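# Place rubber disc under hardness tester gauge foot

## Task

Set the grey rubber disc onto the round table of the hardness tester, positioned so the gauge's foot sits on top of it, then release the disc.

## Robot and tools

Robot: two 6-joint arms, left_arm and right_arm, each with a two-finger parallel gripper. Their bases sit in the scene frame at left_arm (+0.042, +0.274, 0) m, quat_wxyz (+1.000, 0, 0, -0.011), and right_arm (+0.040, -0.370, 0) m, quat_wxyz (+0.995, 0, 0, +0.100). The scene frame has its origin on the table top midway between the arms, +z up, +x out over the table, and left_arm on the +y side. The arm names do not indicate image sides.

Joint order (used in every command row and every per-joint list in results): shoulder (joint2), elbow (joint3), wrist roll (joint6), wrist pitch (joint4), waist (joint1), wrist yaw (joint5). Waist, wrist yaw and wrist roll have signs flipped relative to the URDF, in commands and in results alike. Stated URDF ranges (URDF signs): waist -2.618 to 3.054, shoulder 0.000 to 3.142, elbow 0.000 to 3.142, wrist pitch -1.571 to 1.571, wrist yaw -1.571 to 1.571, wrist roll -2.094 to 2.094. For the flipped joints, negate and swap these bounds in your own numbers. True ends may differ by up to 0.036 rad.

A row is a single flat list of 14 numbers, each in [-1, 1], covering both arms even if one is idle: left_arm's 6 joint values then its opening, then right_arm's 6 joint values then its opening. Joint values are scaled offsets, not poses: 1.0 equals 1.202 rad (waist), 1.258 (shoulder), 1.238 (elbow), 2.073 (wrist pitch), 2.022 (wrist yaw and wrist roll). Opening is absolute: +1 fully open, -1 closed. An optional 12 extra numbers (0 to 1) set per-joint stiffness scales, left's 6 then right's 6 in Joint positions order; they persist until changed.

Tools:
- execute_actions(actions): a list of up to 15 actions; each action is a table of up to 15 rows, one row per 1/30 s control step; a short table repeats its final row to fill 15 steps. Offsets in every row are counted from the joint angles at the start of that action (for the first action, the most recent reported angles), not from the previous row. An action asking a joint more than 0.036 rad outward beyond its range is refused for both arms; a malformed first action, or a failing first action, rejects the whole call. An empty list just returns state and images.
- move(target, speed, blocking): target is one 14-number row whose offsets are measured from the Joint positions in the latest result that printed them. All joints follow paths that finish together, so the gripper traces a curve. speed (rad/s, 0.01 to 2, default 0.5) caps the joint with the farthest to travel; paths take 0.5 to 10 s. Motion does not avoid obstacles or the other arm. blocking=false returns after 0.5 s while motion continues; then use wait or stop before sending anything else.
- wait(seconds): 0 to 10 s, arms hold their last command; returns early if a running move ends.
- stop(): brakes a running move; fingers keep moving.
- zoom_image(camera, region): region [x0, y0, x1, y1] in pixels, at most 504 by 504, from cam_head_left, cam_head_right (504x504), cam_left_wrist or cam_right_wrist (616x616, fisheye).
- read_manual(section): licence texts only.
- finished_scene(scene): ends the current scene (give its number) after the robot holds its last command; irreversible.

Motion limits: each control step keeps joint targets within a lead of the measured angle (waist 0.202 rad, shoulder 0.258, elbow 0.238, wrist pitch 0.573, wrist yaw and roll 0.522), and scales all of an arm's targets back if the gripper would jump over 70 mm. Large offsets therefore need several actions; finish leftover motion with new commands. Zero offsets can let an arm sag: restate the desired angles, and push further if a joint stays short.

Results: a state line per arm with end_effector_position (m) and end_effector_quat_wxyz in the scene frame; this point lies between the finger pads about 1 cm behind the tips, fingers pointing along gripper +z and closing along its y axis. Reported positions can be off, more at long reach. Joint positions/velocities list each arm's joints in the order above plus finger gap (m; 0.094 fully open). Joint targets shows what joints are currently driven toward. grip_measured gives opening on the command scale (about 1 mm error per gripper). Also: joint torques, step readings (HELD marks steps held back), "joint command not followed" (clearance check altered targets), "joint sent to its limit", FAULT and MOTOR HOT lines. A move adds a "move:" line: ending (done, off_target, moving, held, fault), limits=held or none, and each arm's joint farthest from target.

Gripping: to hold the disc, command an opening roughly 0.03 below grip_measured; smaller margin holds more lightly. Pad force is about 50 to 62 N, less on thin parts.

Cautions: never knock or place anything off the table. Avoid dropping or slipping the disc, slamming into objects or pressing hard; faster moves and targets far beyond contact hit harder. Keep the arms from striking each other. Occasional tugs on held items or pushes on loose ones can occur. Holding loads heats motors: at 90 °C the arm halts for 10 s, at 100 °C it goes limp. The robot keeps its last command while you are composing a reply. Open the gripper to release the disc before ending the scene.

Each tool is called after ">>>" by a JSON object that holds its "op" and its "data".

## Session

>>> {"op": "execute_actions", "data": {"actions": []}}

Scene clock: 0.00 s.
left_arm: end_effector_position=(+0.4734, +0.0226, +0.1264) grip_measured=+1.000 end_effector_quat_wxyz=(+0.382, -0.010, +0.691, -0.613) | right_arm: end_effector_position=(+0.4779, -0.3159, +0.3290) grip_measured=+1.000 end_effector_quat_wxyz=(+0.165, +0.565, +0.746, +0.310)
Joint names: [shoulder, elbow, wrist roll, wrist pitch, waist, wrist yaw]
Joint positions: left_arm=[ 2.152  0.813  1.065  1.396  0.277 -0.7    0.094] | right_arm=[ 1.8    2.16  -1.404 -1.258  0.189  0.274  0.094]
Joint velocities: left_arm=[ 0.002 -0.017 -0.022 -0.066 -0.017  0.007  0.   ] | right_arm=[-0.002 -0.002 -0.066 -0.051 -0.007  0.066  0.   ]
Joint torques (N m, as the arm reports them, + toward a larger Joint positions number): no reading
Motor temperatures (°C, as the motors report them): left_arm=[26 28 24 28 26 25] | right_arm=[25 31 25 36 24 24]
Joint targets: left_arm=[2.148 0.817 1.058 1.393 0.277 -0.699] | right_arm=[1.799 2.162 -1.401 -1.273 0.189 0.273]
Joint stiffness scale: left_arm=[1. 1. 1. 1. 1. 1.] | right_arm=[1. 1. 1. 1. 1. 1.]

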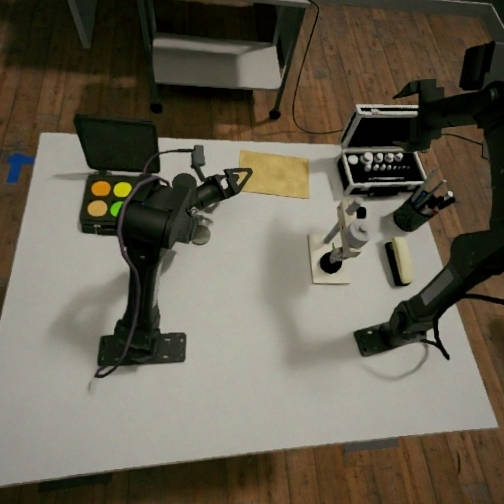

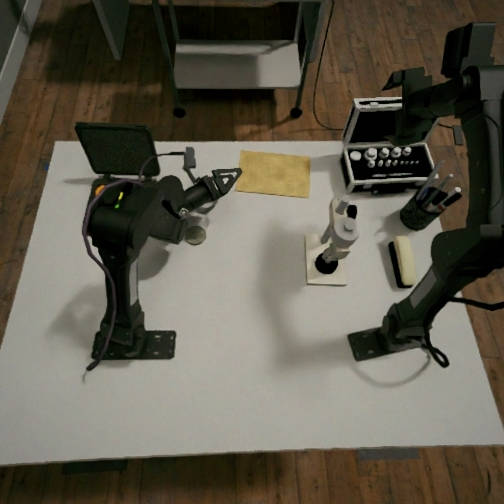

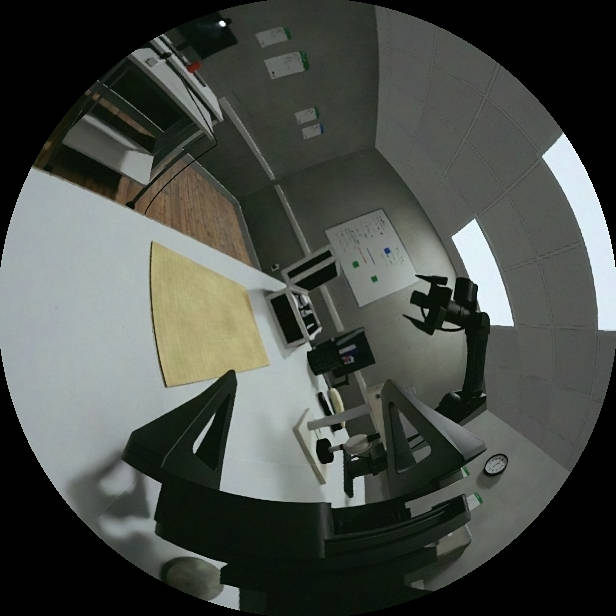

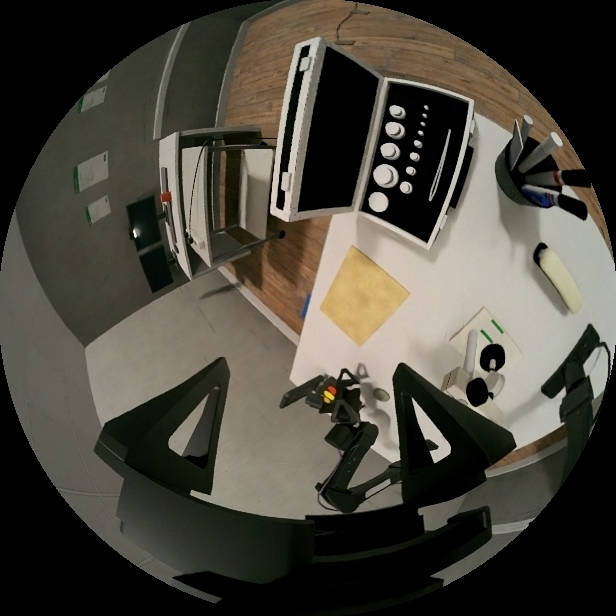

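>>> {"op": "move", "data": {"target": [-0.574,-0.495,-0.531,-0.335,0.11,0.349,0.7, -0.672,-0.652,0.698,0.038,-0.507,-0.14,-0.1], "speed": 0.9}}

Scene clock: 15.00 s.
left_arm: end_effector_position=(+0.3537, +0.1354, +0.0438) grip_measured=+0.702 end_effector_quat_wxyz=(+0.489, +0.182, +0.847, -0.105) | right_arm: end_effector_position=(+0.2437, -0.2254, +0.3114) grip_measured=-0.098 end_effector_quat_wxyz=(+0.366, -0.277, +0.881, +0.117)
Joint names: [shoulder, elbow, wrist roll, wrist pitch, waist, wrist yaw]
Joint positions: left_arm=[ 1.458  0.215 -0.001  0.719  0.4   -0.001  0.08 ] | right_arm=[ 0.97   1.367 -0.001 -1.179 -0.41   0.002  0.042]
Joint velocities: left_arm=[-0.032  0.002 -0.051 -0.051 -0.007  0.051 -0.001] | right_arm=[ 0.002 -0.007  0.007 -0.022  0.007  0.007  0.   ]
Joint torques (N m, as the arm reports them, + toward a larger Joint positions number): left_arm=[-6.56  4.14 -0.05  1.68  0.69  0.03] | right_arm=[-1.77  5.3   0.08  1.31 -0.65 -0.14]
Motor temperatures (°C, as the motors report them): left_arm=[29 29 24 30 26 25] | right_arm=[27 32 25 37 24 24]
Joint targets: left_arm=[1.430 0.201 -0.009 0.701 0.409 0.006] | right_arm=[0.954 1.353 0.007 -1.179 -0.420 -0.009]
Joint stiffness scale: left_arm=[1. 1. 1. 1. 1. 1.] | right_arm=[1. 1. 1. 1. 1. 1.]
move: off_target (left_arm); limits=none; left_arm: farthest joint: the shoulder, 0.028 radians from its target (0.722 radians at the start); right_arm: farthest joint: the shoulder, 0.016 radians from its target (0.845 radians at the start)

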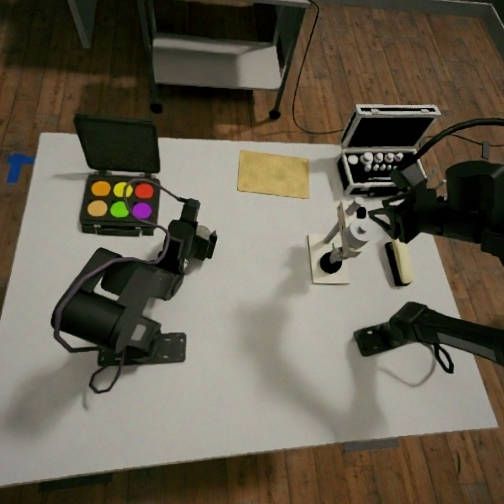

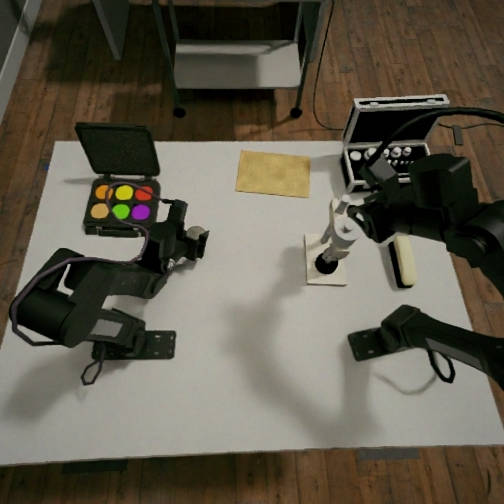

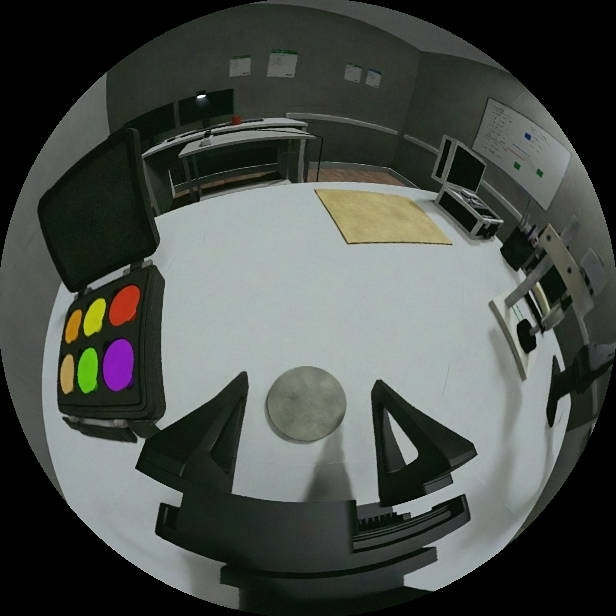

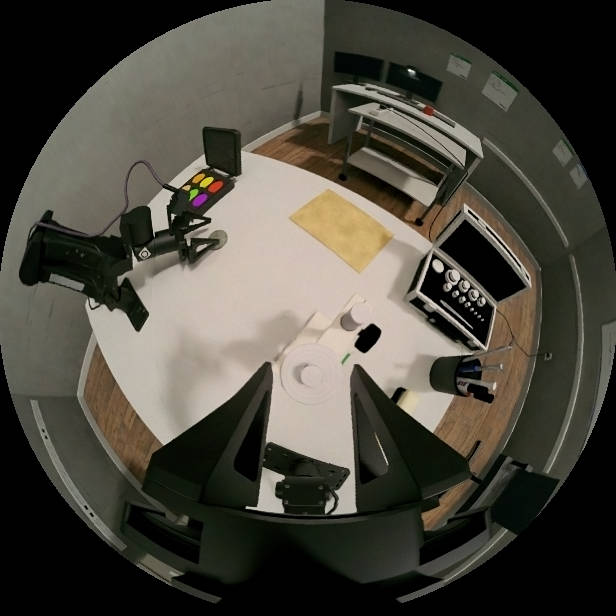

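>>> {"op": "move", "data": {"target": [0.204,-0.052,0,0.142,0,0,0.45, -0.114,-0.281,0,0.1,0,0,-0.2], "speed": 0.25}}

Scene clock: 22.10 s.
left_arm: end_effector_position=(+0.3516, +0.1363, +0.0145) grip_measured=+0.452 end_effector_quat_wxyz=(+0.490, +0.182, +0.846, -0.105) | right_arm: end_effector_position=(+0.2445, -0.2248, +0.2439) grip_measured=-0.198 end_effector_quat_wxyz=(+0.363, -0.278, +0.882, +0.115)
Joint names: [shoulder, elbow, wrist roll, wrist pitch, waist, wrist yaw]
Joint positions: left_arm=[ 1.695  0.168 -0.001  1.006  0.4   -0.001  0.068] | right_arm=[ 0.85   1.032 -0.    -0.971 -0.41   0.002  0.038]
Joint velocities: left_arm=[-0.012  0.002 -0.007 -0.081  0.012 -0.007  0.001] | right_arm=[-0.002 -0.022  0.022 -0.007  0.002 -0.022  0.001]
Joint torques (N m, as the arm reports them, + toward a larger Joint positions number): left_arm=[-3.75  2.29  0.03  1.89 -0.08 -0.03] | right_arm=[-2.08  6.13  0.03  1.28  0.02  0.  ]
Motor temperatures (°C, as the motors report them): left_arm=[28 29 24 31 26 25] | right_arm=[26 32 25 38 24 24]
Joint targets: left_arm=[1.714 0.150 -0.001 1.013 0.400 -0.001] | right_arm=[0.827 1.019 -0.001 -0.971 -0.410 0.002]
Joint stiffness scale: left_arm=[1. 1. 1. 1. 1. 1.] | right_arm=[1. 1. 1. 1. 1. 1.]
move: off_target (right_arm); limits=none; left_arm: farthest joint: the shoulder, 0.020 radians from its target (0.257 radians at the start); right_arm: farthest joint: the shoulder, 0.024 radians from its target (0.144 radians at the start)

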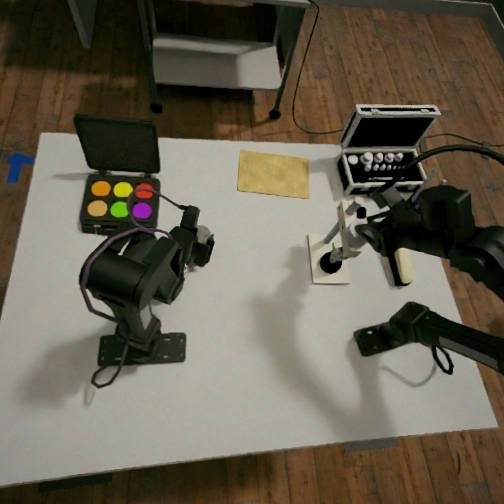

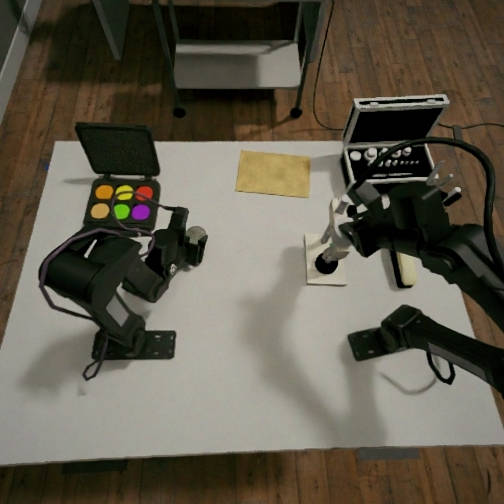

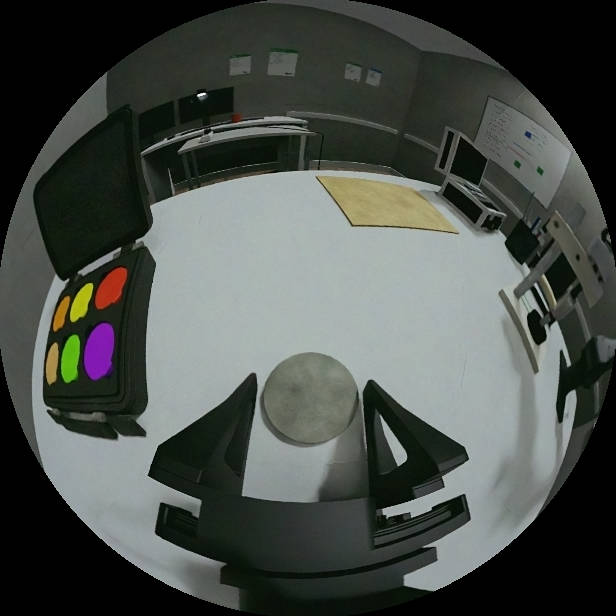

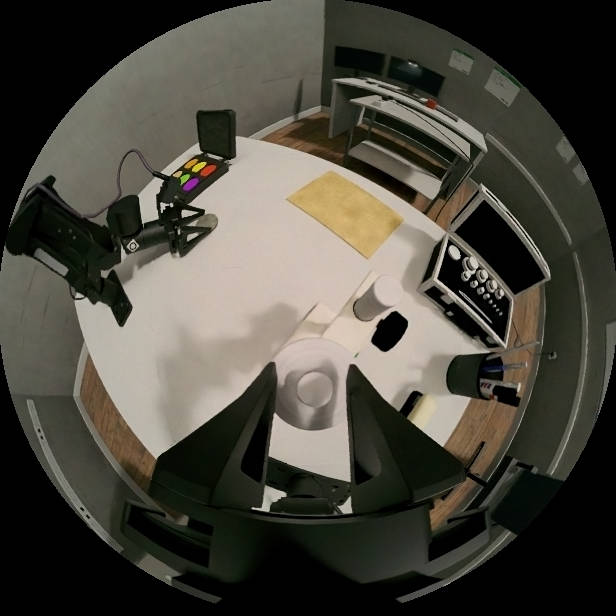

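>>> {"op": "execute_actions", "data": {"actions": [[[0.018,-0.01,0,0,0,0,0.45,-0.016,-0.013,0,0,0,0,-0.3],[0.02,-0.01,0,0,0,0,0.45,-0.016,-0.015,0,0,0,0,-0.3],[0.022,-0.01,0,0,0,0,0.45,-0.016,-0.017,0,0,0,0,-0.3],[0.024,-0.01,0,0,0,0,0.4,-0.016,-0.019,0,0,0,0,-0.3],[0.024,-0.01,0,0,0,0,0.35,-0.016,-0.021,0,0,0,0,-0.3],[0.024,-0.01,0,0,0,0,0.3,-0.016,-0.023,0,0,0,0,-0.3],[0.024,-0.01,0,0,0,0,0.26,-0.016,-0.025,0,0,0,0,-0.3],[0.024,-0.01,0,0,0,0,0.22,-0.016,-0.027,0,0,0,0,-0.3],[0.024,-0.01,0,0,0,0,0.18,-0.016,-0.029,0,0,0,0,-0.3],[0.024,-0.01,0,0,0,0,0.14,-0.016,-0.03,0,0,0,0,-0.3]],[[0,0,0,0,0,0,0.14,-0.01,0,0,0,0,0,-0.4],[0,0,0,0,0,0,0.14,-0.01,0,0,0,0,0,-0.5],[0,0,0,0,0,0,0.14,-0.01,0,0,0,0,0,-0.56],[0,0,0,0,0,0,0.14,-0.01,0,0,0,0,0,-0.6],[0,0,0,0,0,0,0.14,-0.01,0,0,0,0,0,-0.65],[0,0,0,0,0,0,0.14,-0.01,0,0,0,0,0,-0.7]]]}}

Scene clock: 29.40 s.
left_arm: end_effector_position=(+0.3516, +0.1363, +0.0146) grip_measured=+0.214 end_effector_quat_wxyz=(+0.490, +0.182, +0.846, -0.105) | right_arm: end_effector_position=(+0.2454, -0.2263, +0.2378) grip_measured=-0.649 end_effector_quat_wxyz=(+0.359, -0.277, +0.884, +0.110)
Joint names: [shoulder, elbow, wrist roll, wrist pitch, waist, wrist yaw]
Joint positions: left_arm=[ 1.695  0.168 -0.001  1.006  0.4   -0.001  0.057] | right_arm=[ 0.85   1.014 -0.001 -0.964 -0.41  -0.007  0.016]
Joint velocities: left_arm=[-0.012 -0.012 -0.022 -0.022  0.002 -0.007 -0.   ] | right_arm=[ 0.012 -0.002 -0.037 -0.022  0.012  0.022 -0.001]
Joint torques (N m, as the arm reports them, + toward a larger Joint positions number): left_arm=[-5.23  3.77  0.02  1.86 -0.06 -0.03] | right_arm=[-1.34  7.27  0.02  1.28  0.03  0.1 ]
Motor temperatures (°C, as the motors report them): left_arm=[28 29 24 32 26 25] | right_arm=[26 32 25 38 24 24]
Joint targets: left_arm=[1.695 0.168 -0.001 1.006 0.400 -0.001] | right_arm=[0.838 1.014 -0.001 -0.965 -0.410 0.002]
Joint stiffness scale: left_arm=[1. 1. 1. 1. 1. 1.] | right_arm=[1. 1. 1. 1. 1. 1.]
Step readings (joint positions; steps 1 to 15: 1st action; 16 to 30: 2nd action):
0: left_arm=[1.695 0.168 -0.001 1.006 0.400 -0.001] | right_arm=[0.850 1.032 -0.000 -0.971 -0.410 0.002]
1: left_arm=[1.695 0.168 -0.001 1.006 0.400 -0.001] | right_arm=[0.850 1.032 -0.000 -0.971 -0.410 0.002]
2: left_arm=[1.695 0.168 -0.001 1.006 0.400 -0.001] | right_arm=[0.850 1.032 -0.000 -0.971 -0.410 0.002]
4: left_arm=[1.695 0.168 -0.001 1.006 0.400 -0.001] | right_arm=[0.850 1.031 -0.000 -0.970 -0.410 0.002]
8: left_arm=[1.695 0.168 -0.001 1.006 0.400 -0.001] | right_arm=[0.850 1.019 -0.000 -0.968 -0.410 0.002]
15: left_arm=[1.695 0.168 -0.001 1.006 0.400 -0.001] | right_arm=[0.850 1.014 -0.001 -0.965 -0.410 0.002]
16: left_arm=[1.695 0.168 -0.001 1.006 0.400 -0.001] | right_arm=[0.850 1.014 -0.001 -0.965 -0.410 0.002]
17: left_arm=[1.695 0.168 -0.001 1.006 0.400 -0.001] | right_arm=[0.850 1.014 -0.001 -0.965 -0.410 0.002]
19: left_arm=[1.695 0.168 -0.001 1.006 0.400 -0.001] | right_arm=[0.850 1.014 -0.001 -0.964 -0.410 -0.005]
23: left_arm=[1.695 0.168 -0.001 1.006 0.400 -0.001] | right_arm=[0.850 1.014 -0.001 -0.964 -0.410 -0.007]
30: Joint positions above

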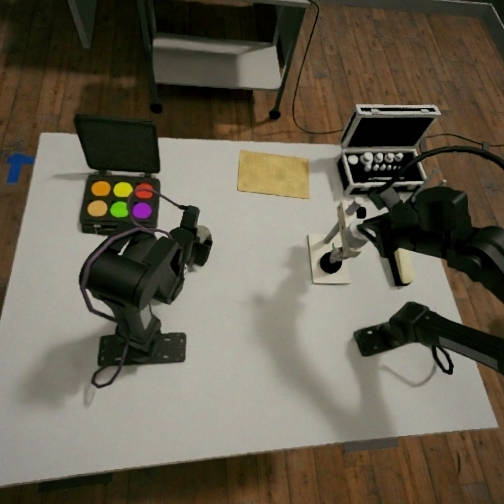

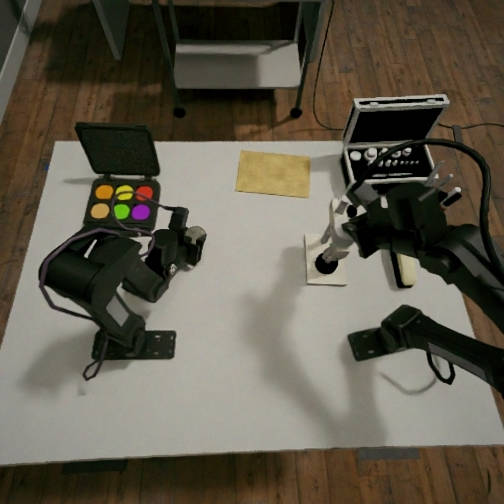

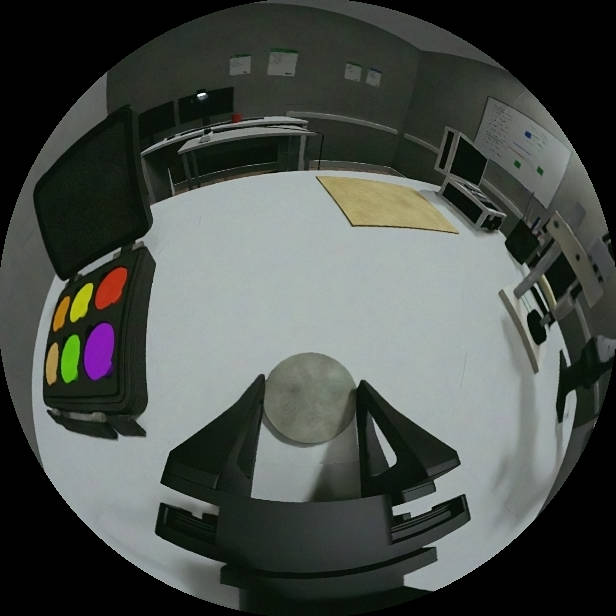

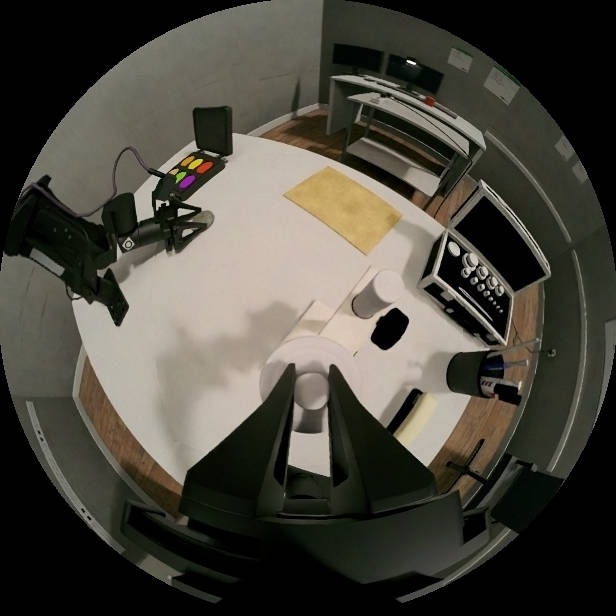

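>>> {"op": "execute_actions", "data": {"actions": [[[-0.008,0.008,0,0,0,0,0.17,0,0,0,0,0,0,-0.7],[-0.016,0.016,0,0,0,0,0.17,0,0,0,0,0,0,-0.7],[-0.02,0.022,0,0,0,0,0.17,0,0,0,0,0,0,-0.7],[-0.023,0.027,0,0,0,0,0.17,0,0,0,0,0,0,-0.7],[-0.026,0.032,0,0,0,0,0.17,0,0,0,0,0,0,-0.7],[-0.029,0.037,0,0,0,0,0.17,0,0,0,0,0,0,-0.7],[-0.032,0.042,0,0,0,0,0.17,0,0,0,0,0,0,-0.7]]]}}

>>> {"op": "move", "data": {"target": [0.266,0.408,0,-0.025,0.635,0,0.17, 0.02,0.15,0,0.01,0,0,-0.7], "speed": 0.45}}

Scene clock: 37.30 s.
left_arm: end_effector_position=(+0.3632, +0.1312, +0.0287) grip_measured=+0.214 end_effector_quat_wxyz=(+0.509, +0.179, +0.835, -0.109) | right_arm: end_effector_position=(+0.2455, -0.2263, +0.2378) grip_measured=-0.649 end_effector_quat_wxyz=(+0.359, -0.277, +0.884, +0.110)
Joint names: [shoulder, elbow, wrist roll, wrist pitch, waist, wrist yaw]
Joint positions: left_arm=[ 1.679  0.199 -0.001  1.005  0.4   -0.001  0.057] | right_arm=[ 0.85   1.014 -0.001 -0.964 -0.41  -0.008  0.016]
Joint velocities: left_arm=[ 0.007 -0.017 -0.007  0.125 -0.002  0.022 -0.001] | right_arm=[ 0.017 -0.002  0.007 -0.051 -0.012  0.081  0.001]
Joint torques (N m, as the arm reports them, + toward a larger Joint positions number): left_arm=[-7.29  5.81  0.02  1.91 -0.06 -0.03] | right_arm=[-0.47  7.28  0.03  1.28  0.02  0.  ]
Motor temperatures (°C, as the motors report them): left_arm=[28 29 24 32 26 25] | right_arm=[26 32 25 39 24 24]
Joint targets: left_arm=[1.655 0.220 -0.001 1.006 0.400 -0.001] | right_arm=[0.850 1.014 -0.001 -0.964 -0.410 -0.007]
Joint stiffness scale: left_arm=[1. 1. 1. 1. 1. 1.] | right_arm=[1. 1. 1. 1. 1. 1.]
Step readings (joint positions):
0: left_arm=[1.695 0.168 -0.001 1.006 0.400 -0.001] | right_arm=[0.850 1.014 -0.001 -0.964 -0.410 -0.007]
1: left_arm=[1.695 0.168 -0.001 1.006 0.400 -0.001] | right_arm=[0.850 1.014 -0.001 -0.964 -0.410 -0.008]
2: left_arm=[1.695 0.168 -0.001 1.006 0.400 -0.001] | right_arm=[0.850 1.014 -0.001 -0.964 -0.410 -0.008]
4: left_arm=[1.695 0.168 -0.001 1.006 0.400 -0.001] | right_arm=[0.850 1.014 -0.001 -0.964 -0.410 -0.008]
8: left_arm=[1.692 0.186 -0.001 1.003 0.400 -0.001] | right_arm=[0.850 1.014 -0.001 -0.964 -0.410 -0.008]
15: Joint positions above

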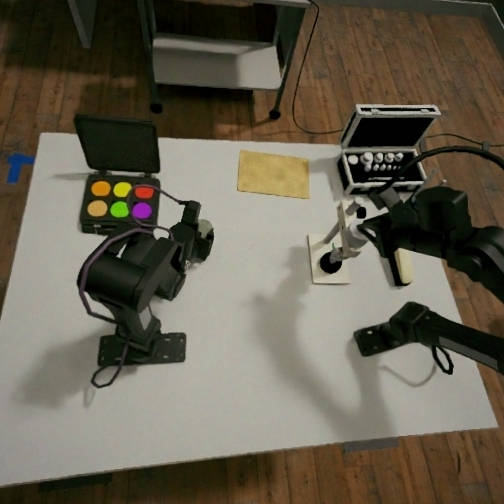

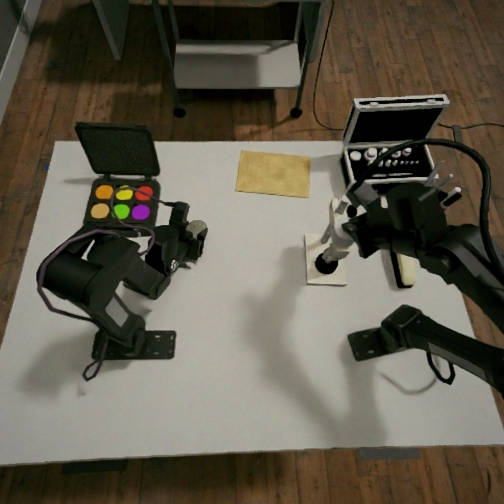

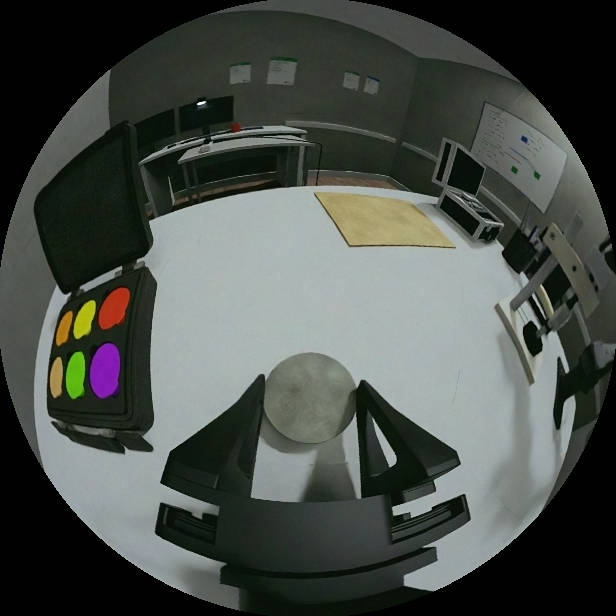

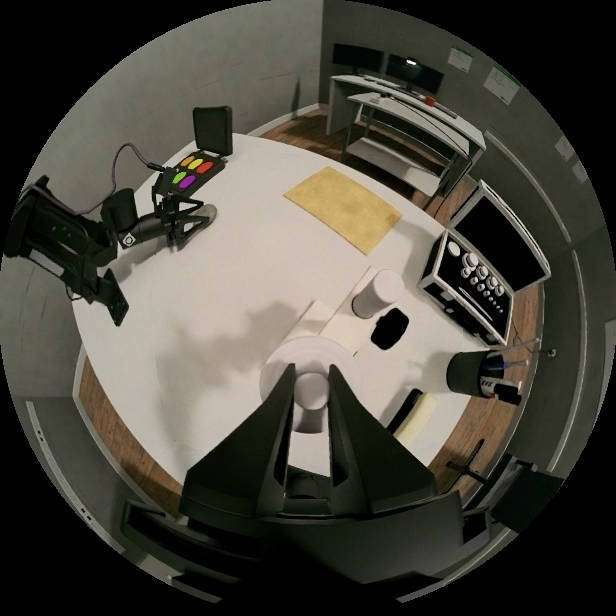

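Scene clock: 39.50 s.
left_arm: end_effector_position=(+0.2245, -0.1722, +0.0512) grip_measured=+0.214 end_effector_quat_wxyz=(+0.475, +0.459, +0.680, -0.320) | right_arm: end_effector_position=(+0.2457, -0.2262, +0.2559) grip_measured=-0.649 end_effector_quat_wxyz=(+0.348, -0.278, +0.889, +0.106)
Joint names: [shoulder, elbow, wrist roll, wrist pitch, waist, wrist yaw]
Joint positions: left_arm=[ 1.997  0.68  -0.001  0.965  1.162 -0.003  0.057] | right_arm=[ 0.906  1.128 -0.001 -1.049 -0.41  -0.008  0.016]
Joint velocities: left_arm=[-0.002  0.002  0.007  0.066 -0.007 -0.007 -0.001] | right_arm=[ 0.002 -0.017  0.051 -0.022  0.017  0.022 -0.001]
Joint torques (N m, as the arm reports them, + toward a larger Joint positions number): left_arm=[-8.1   7.1   0.02  1.83  0.1  -0.02] | right_arm=[-2.84 13.15  0.01  2.11  0.   -0.02]
Motor temperatures (°C, as the motors report them): left_arm=[28 29 24 32 26 25] | right_arm=[26 33 25 39 24 24]
Joint targets: left_arm=[2.014 0.704 -0.001 0.953 1.163 -0.000] | right_arm=[0.875 1.200 -0.001 -0.943 -0.410 -0.008]
Joint stiffness scale: left_arm=[1. 1. 1. 1. 1. 1.] | right_arm=[1. 1. 1. 1. 1. 1.]
move: off_target (left_arm, right_arm); limits=none; left_arm: farthest joint: the elbow, 0.024 radians from its target (0.505 radians at the start); right_arm: farthest joint: the wrist pitch, 0.106 radians from its target (0.021 radians at the start)

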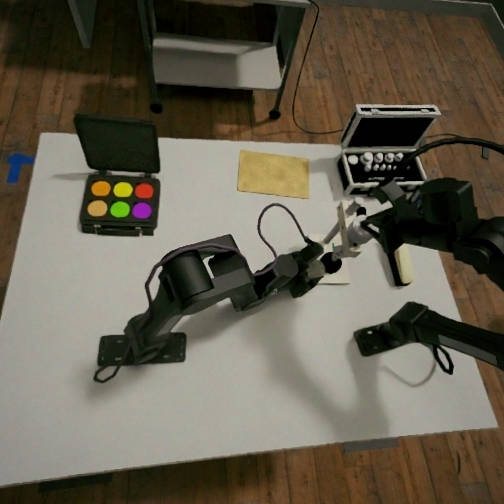

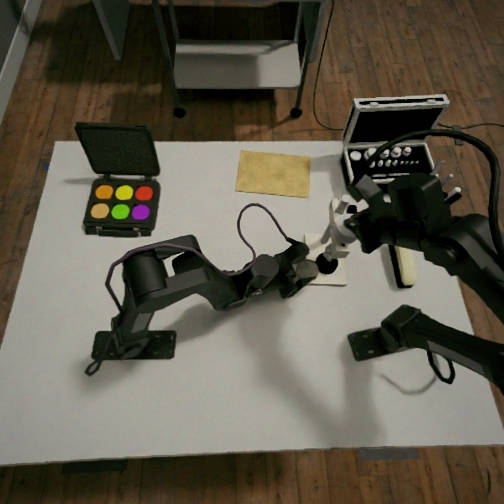

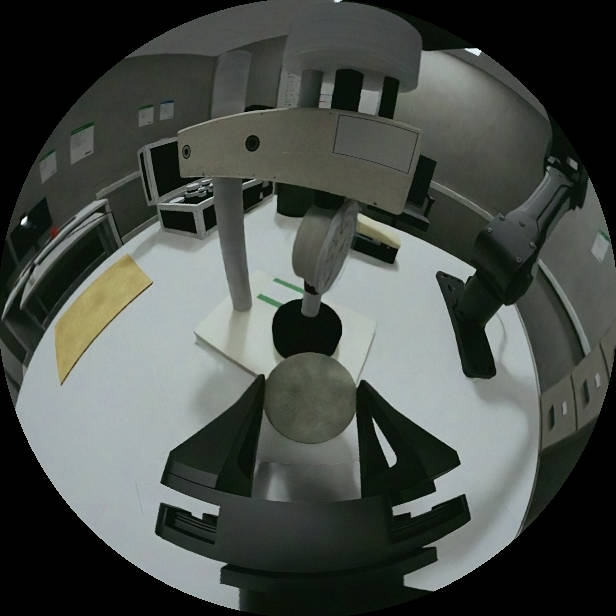

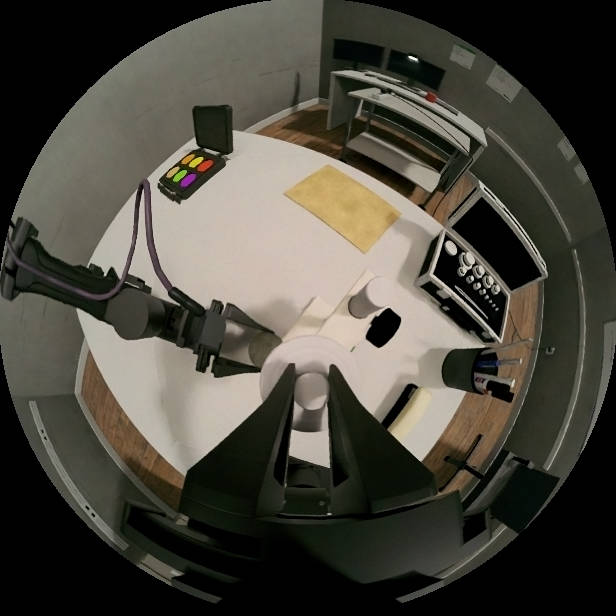

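>>> {"op": "execute_actions", "data": {"actions": [[[0.016,0.022,0,0,-0.002,0,0.17,-0.025,0.056,0,0.051,0,0,-0.7],[0.02,0.026,0,0,-0.004,0,0.17,-0.025,0.056,0,0.051,0,0,-0.7],[0.025,0.031,0,0,-0.006,0,0.17,-0.025,0.056,0,0.051,0,0,-0.7],[0.03,0.037,0,0,-0.008,0,0.17,-0.025,0.056,0,0.051,0,0,-0.7],[0.036,0.044,0,0,-0.01,0,0.17,-0.025,0.056,0,0.051,0,0,-0.7],[0.042,0.051,0,0,-0.012,0,0.17,-0.025,0.056,0,0.051,0,0,-0.7],[0.048,0.058,0,0,-0.012,0,0.17,-0.025,0.056,0,0.051,0,0,-0.7],[0.054,0.066,0,0,-0.012,0,0.17,-0.025,0.056,0,0.051,0,0,-0.7],[0.059,0.073,0,0,-0.012,0,0.17,-0.025,0.056,0,0.051,0,0,-0.7],[0.064,0.08,0,0,-0.012,0,0.17,-0.025,0.056,0,0.051,0,0,-0.7],[0.068,0.086,0,0,-0.012,0,0.17,-0.025,0.056,0,0.051,0,0,-0.7],[0.071,0.09,0,0,-0.012,0,0.17,-0.025,0.056,0,0.051,0,0,-0.7]]]}}

Scene clock: 48.10 s.
left_arm: end_effector_position=(+0.2355, -0.1905, +0.0470) grip_measured=+0.214 end_effector_quat_wxyz=(+0.480, +0.454, +0.678, -0.321) | right_arm: end_effector_position=(+0.2456, -0.2263, +0.2558) grip_measured=-0.649 end_effector_quat_wxyz=(+0.347, -0.278, +0.889, +0.106)
Joint names: [shoulder, elbow, wrist roll, wrist pitch, waist, wrist yaw]
Joint positions: left_arm=[ 2.07   0.766 -0.001  0.965  1.156 -0.003  0.057] | right_arm=[ 0.906  1.128 -0.001 -1.05  -0.41  -0.008  0.016]
Joint velocities: left_arm=[ 0.012  0.037 -0.022 -0.007  0.017  0.037 -0.   ] | right_arm=[-0.007 -0.007  0.022  0.066 -0.002  0.022  0.001]
Joint torques (N m, as the arm reports them, + toward a larger Joint positions number): left_arm=[-8.86  7.16  0.02  1.94 -0.7  -0.06] | right_arm=[-2.9  12.95  0.02  2.11  0.    0.  ]
Motor temperatures (°C, as the motors report them): left_arm=[28 29 24 32 26 25] | right_arm=[26 35 25 43 24 24]
Joint targets: left_arm=[2.086 0.791 -0.001 0.965 1.148 -0.003] | right_arm=[0.874 1.197 -0.001 -0.944 -0.410 -0.008]
Joint stiffness scale: left_arm=[1. 1. 1. 1. 1. 1.] | right_arm=[1. 1. 1. 1. 1. 1.]
Step readings (joint positions):
0: left_arm=[1.997 0.680 -0.001 0.965 1.162 -0.003] | right_arm=[0.906 1.128 -0.001 -1.050 -0.410 -0.008]
1: left_arm=[1.997 0.680 -0.001 0.965 1.162 -0.003] | right_arm=[0.906 1.128 -0.001 -1.050 -0.410 -0.008]
2: left_arm=[1.997 0.680 -0.001 0.965 1.162 -0.003] | right_arm=[0.906 1.128 -0.001 -1.050 -0.410 -0.008]
4: left_arm=[2.003 0.687 -0.001 0.965 1.162 -0.003] | right_arm=[0.906 1.128 -0.001 -1.050 -0.410 -0.008]
8: left_arm=[2.034 0.721 -0.001 0.965 1.159 -0.003] | right_arm=[0.906 1.128 -0.001 -1.050 -0.410 -0.008]
15: Joint positions above

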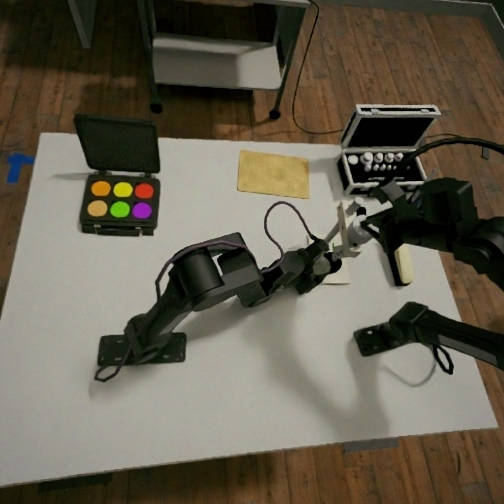

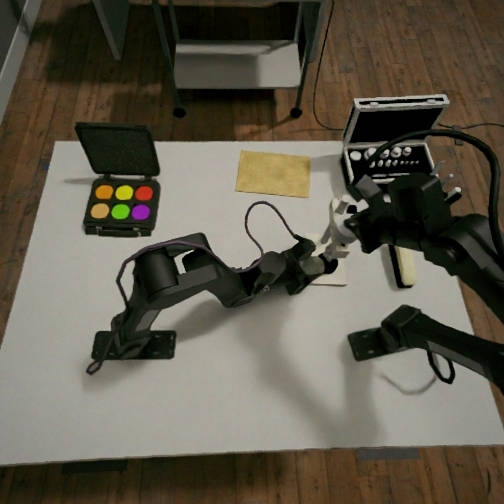

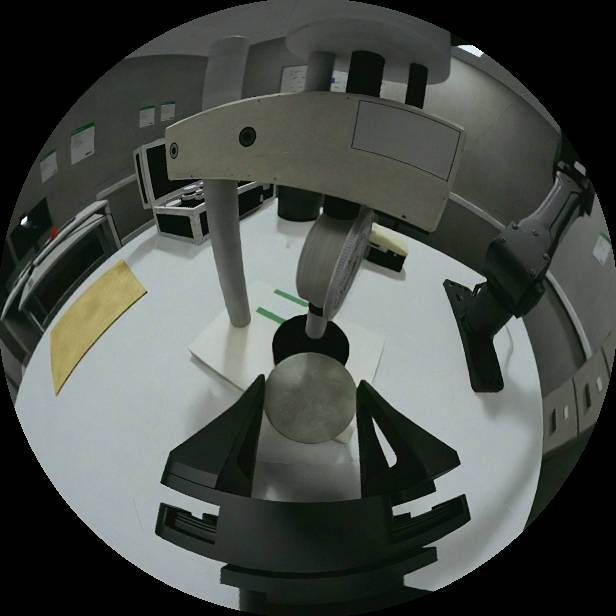

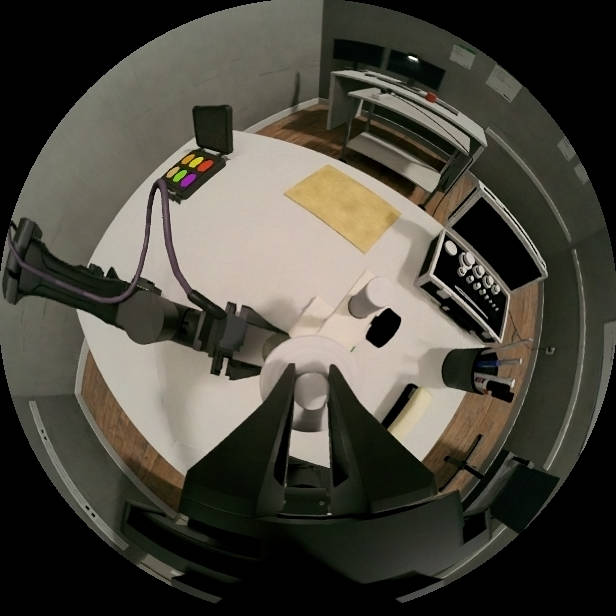

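Same relative state as before; repeat the insertion step.

>>> {"op": "execute_actions", "data": {"actions": [[[0.016,0.023,0,0,-0.004,0,0.17,-0.025,0.056,0,0.051,0,0,-0.7],[0.019,0.026,0,0,-0.004,0,0.17,-0.025,0.056,0,0.051,0,0,-0.7],[0.023,0.03,0,0,-0.004,0,0.17,-0.025,0.056,0,0.051,0,0,-0.7],[0.027,0.035,0,0,-0.004,0,0.17,-0.025,0.056,0,0.051,0,0,-0.7],[0.031,0.041,0,0,-0.004,0,0.17,-0.025,0.056,0,0.051,0,0,-0.7],[0.035,0.046,0,0,-0.004,0,0.17,-0.025,0.056,0,0.051,0,0,-0.7],[0.039,0.052,0,0,-0.004,0,0.17,-0.025,0.056,0,0.051,0,0,-0.7],[0.043,0.058,0,0,-0.004,0,0.17,-0.025,0.056,0,0.051,0,0,-0.7],[0.047,0.064,0,0,-0.004,0,0.17,-0.025,0.056,0,0.051,0,0,-0.7],[0.051,0.07,0,0,-0.004,0,0.17,-0.025,0.056,0,0.051,0,0,-0.7],[0.055,0.075,0,0,-0.004,0,0.17,-0.025,0.056,0,0.051,0,0,-0.7],[0.057,0.079,0,0,-0.004,0,0.17,-0.025,0.056,0,0.051,0,0,-0.7],[0.059,0.082,0,0,-0.004,0,0.17,-0.025,0.056,0,0.051,0,0,-0.7]]]}}

>>> {"op": "zoom_image", "data": {"camera": "cam_left_wrist", "region": [220, 290, 420, 490]}}

Scene clock: 57.57 s.
left_arm: end_effector_position=(+0.2425, -0.2074, +0.0461) grip_measured=+0.214 end_effector_quat_wxyz=(+0.486, +0.451, +0.674, -0.325) | right_arm: end_effector_position=(+0.2456, -0.2263, +0.2558) grip_measured=-0.649 end_effector_quat_wxyz=(+0.347, -0.278, +0.889, +0.106)
Joint names: [shoulder, elbow, wrist roll, wrist pitch, waist, wrist yaw]
Joint positions: left_arm=[ 2.126  0.84  -0.001  0.965  1.156 -0.003  0.057] | right_arm=[ 0.906  1.128 -0.001 -1.05  -0.41  -0.008  0.016]
Joint velocities: left_arm=[ 0.007  0.046 -0.051  0.022  0.022 -0.022 -0.   ] | right_arm=[ 0.017  0.012  0.007  0.066 -0.002 -0.037  0.   ]
Joint torques (N m, as the arm reports them, + toward a larger Joint positions number): left_arm=[-9.59  7.23  0.03  1.94 -0.44 -0.03] | right_arm=[-2.91 12.93  0.02  2.12 -0.02 -0.01]
Motor temperatures (°C, as the motors report them): left_arm=[29 30 24 33 26 25] | right_arm=[26 37 25 45 24 24]
Joint targets: left_arm=[2.144 0.867 -0.001 0.965 1.151 -0.003] | right_arm=[0.874 1.197 -0.001 -0.944 -0.410 -0.008]
Joint stiffness scale: left_arm=[1. 1. 1. 1. 1. 1.] | right_arm=[1. 1. 1. 1. 1. 1.]
Step readings (joint positions):
0: left_arm=[2.070 0.766 -0.001 0.965 1.156 -0.003] | right_arm=[0.906 1.128 -0.001 -1.050 -0.410 -0.008]
1: left_arm=[2.070 0.766 -0.001 0.965 1.156 -0.003] | right_arm=[0.906 1.128 -0.001 -1.050 -0.410 -0.008]
2: left_arm=[2.070 0.766 -0.001 0.965 1.156 -0.003] | right_arm=[0.906 1.128 -0.001 -1.050 -0.410 -0.008]
4: left_arm=[2.075 0.772 -0.001 0.965 1.156 -0.003] | right_arm=[0.906 1.128 -0.001 -1.050 -0.410 -0.008]
8: left_arm=[2.098 0.801 -0.001 0.965 1.156 -0.003] | right_arm=[0.906 1.128 -0.001 -1.050 -0.410 -0.008]
15: Joint positions above

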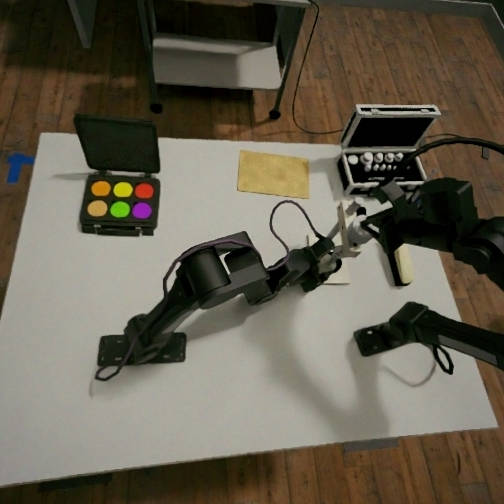

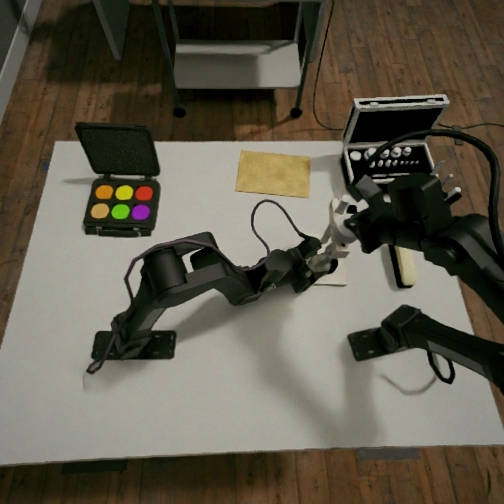

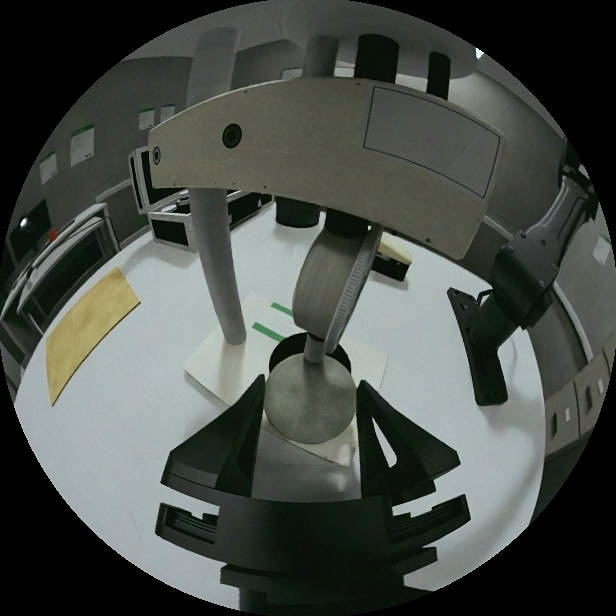

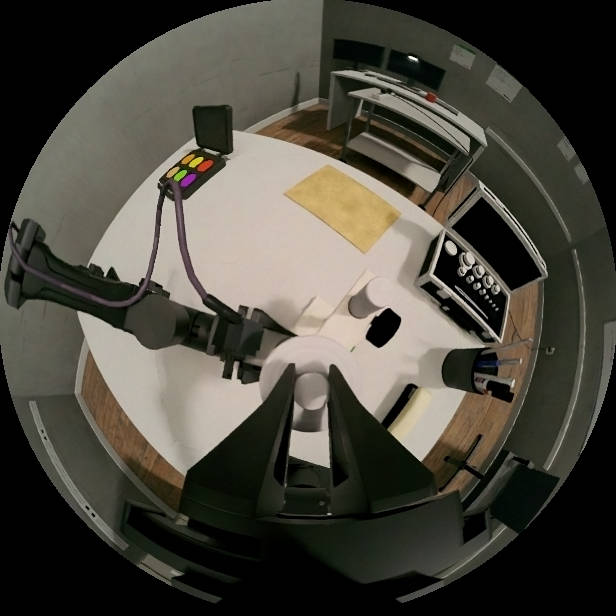

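Region (220, 290, 420, 490) of cam_left_wrist's 616x616 image, scaled by 2.520, with more detail than that image has.

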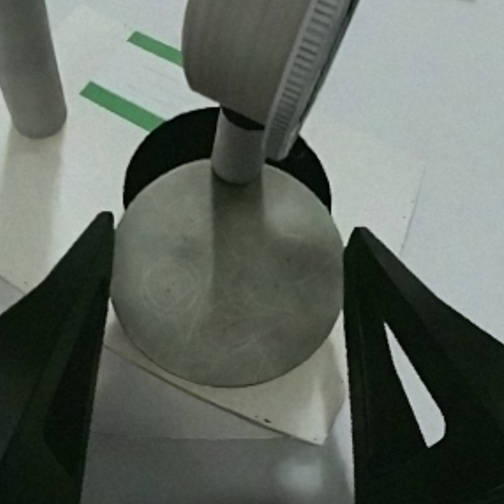

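>>> {"op": "execute_actions", "data": {"actions": [[[0.013,0.025,0,0,0,0,0.17,-0.025,0.056,0,0.051,0,0,-0.7],[0.015,0.029,0,0,0,0,0.17,-0.025,0.056,0,0.051,0,0,-0.7],[0.018,0.034,0,0,0,0,0.17,-0.025,0.056,0,0.051,0,0,-0.7],[0.022,0.04,0,0,0,0,0.17,-0.025,0.056,0,0.051,0,0,-0.7],[0.026,0.047,0,0,0,0,0.17,-0.025,0.056,0,0.051,0,0,-0.7],[0.031,0.054,0,0,0,0,0.17,-0.025,0.056,0,0.051,0,0,-0.7],[0.036,0.062,0,0,0,0,0.17,-0.025,0.056,0,0.051,0,0,-0.7],[0.041,0.07,0,0,0,0,0.17,-0.025,0.056,0,0.051,0,0,-0.7],[0.046,0.078,0,0,0,0,0.17,-0.025,0.056,0,0.051,0,0,-0.7],[0.051,0.085,0,0,0,0,0.17,-0.025,0.056,0,0.051,0,0,-0.7],[0.055,0.091,0,0,0,0,0.17,-0.025,0.056,0,0.051,0,0,-0.7],[0.058,0.096,0,0,0,0,0.17,-0.025,0.056,0,0.051,0,0,-0.7],[0.061,0.099,0,0,0,0,0.17,-0.025,0.056,0,0.051,0,0,-0.7]]]}}

>>> {"op": "zoom_image", "data": {"camera": "cam_left_wrist", "region": [220, 290, 420, 490]}}

Scene clock: 65.03 s.
left_arm: end_effector_position=(+0.2513, -0.2286, +0.0508) grip_measured=+0.214 end_effector_quat_wxyz=(+0.498, +0.446, +0.665, -0.333) | right_arm: end_effector_position=(+0.2456, -0.2263, +0.2558) grip_measured=-0.649 end_effector_quat_wxyz=(+0.347, -0.278, +0.889, +0.106)
Joint names: [shoulder, elbow, wrist roll, wrist pitch, waist, wrist yaw]
Joint positions: left_arm=[ 2.183  0.934 -0.001  0.962  1.156 -0.003  0.057] | right_arm=[ 0.906  1.128 -0.001 -1.05  -0.41  -0.008  0.016]
Joint velocities: left_arm=[ 0.022  0.046 -0.022 -0.066 -0.002 -0.022  0.   ] | right_arm=[ 0.007  0.002  0.037 -0.037 -0.002  0.037 -0.001]
Joint torques (N m, as the arm reports them, + toward a larger Joint positions number): left_arm=[-10.13   7.48   0.02   1.99  -0.06  -0.04] | right_arm=[-2.93 12.94  0.03  2.11 -0.03 -0.01]
Motor temperatures (°C, as the motors report them): left_arm=[29 30 24 33 26 25] | right_arm=[26 37 25 46 24 24]
Joint targets: left_arm=[2.203 0.963 -0.001 0.964 1.156 -0.003] | right_arm=[0.874 1.197 -0.001 -0.944 -0.410 -0.008]
Joint stiffness scale: left_arm=[1. 1. 1. 1. 1. 1.] | right_arm=[1. 1. 1. 1. 1. 1.]
Step readings (joint positions):
0: left_arm=[2.127 0.841 -0.001 0.965 1.156 -0.003] | right_arm=[0.906 1.128 -0.001 -1.050 -0.410 -0.008]
1: left_arm=[2.127 0.841 -0.001 0.965 1.156 -0.003] | right_arm=[0.906 1.128 -0.001 -1.050 -0.410 -0.008]
2: left_arm=[2.127 0.841 -0.001 0.965 1.156 -0.003] | right_arm=[0.906 1.128 -0.001 -1.050 -0.410 -0.008]
4: left_arm=[2.129 0.848 -0.001 0.963 1.156 -0.003] | right_arm=[0.906 1.128 -0.001 -1.050 -0.410 -0.008]
8: left_arm=[2.151 0.882 -0.001 0.962 1.156 -0.003] | right_arm=[0.906 1.128 -0.001 -1.050 -0.410 -0.008]
15: Joint positions above

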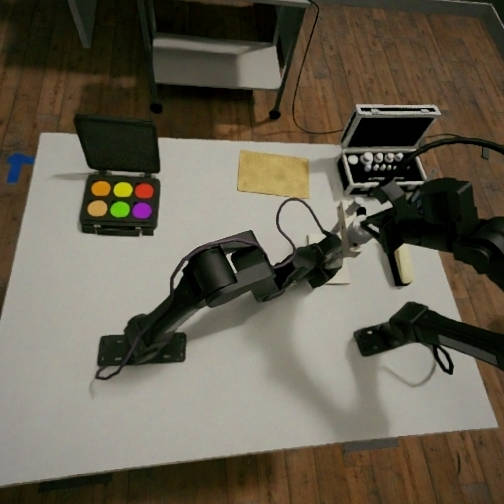

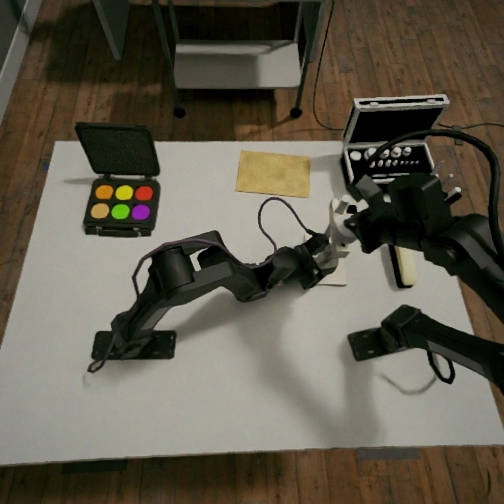

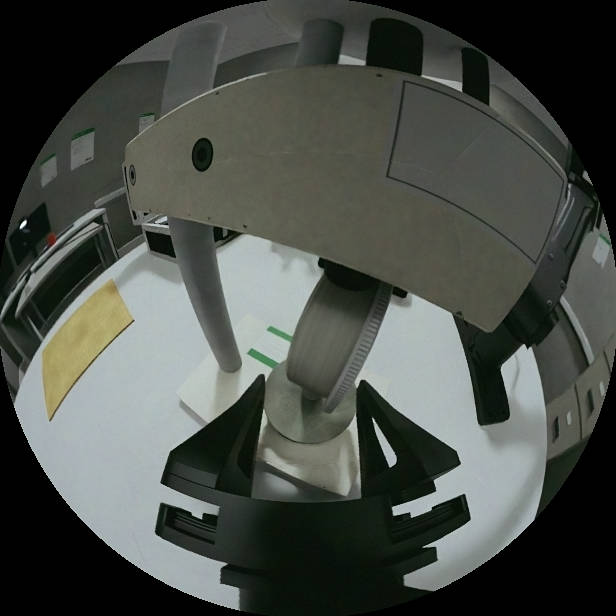

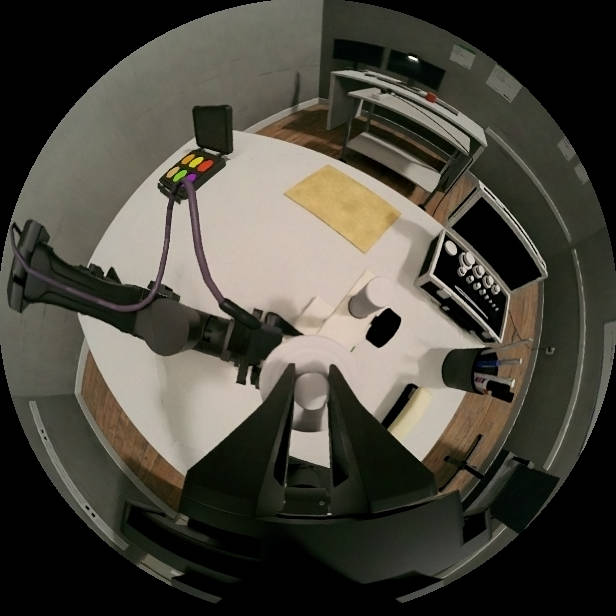

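Region (220, 290, 420, 490) of cam_left_wrist's 616x616 image, scaled by 2.520, with more detail than that image has.

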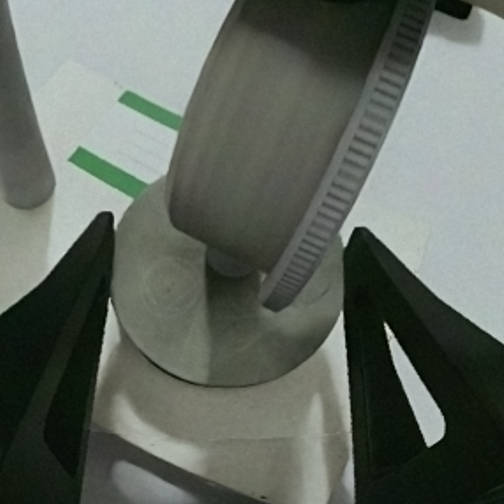

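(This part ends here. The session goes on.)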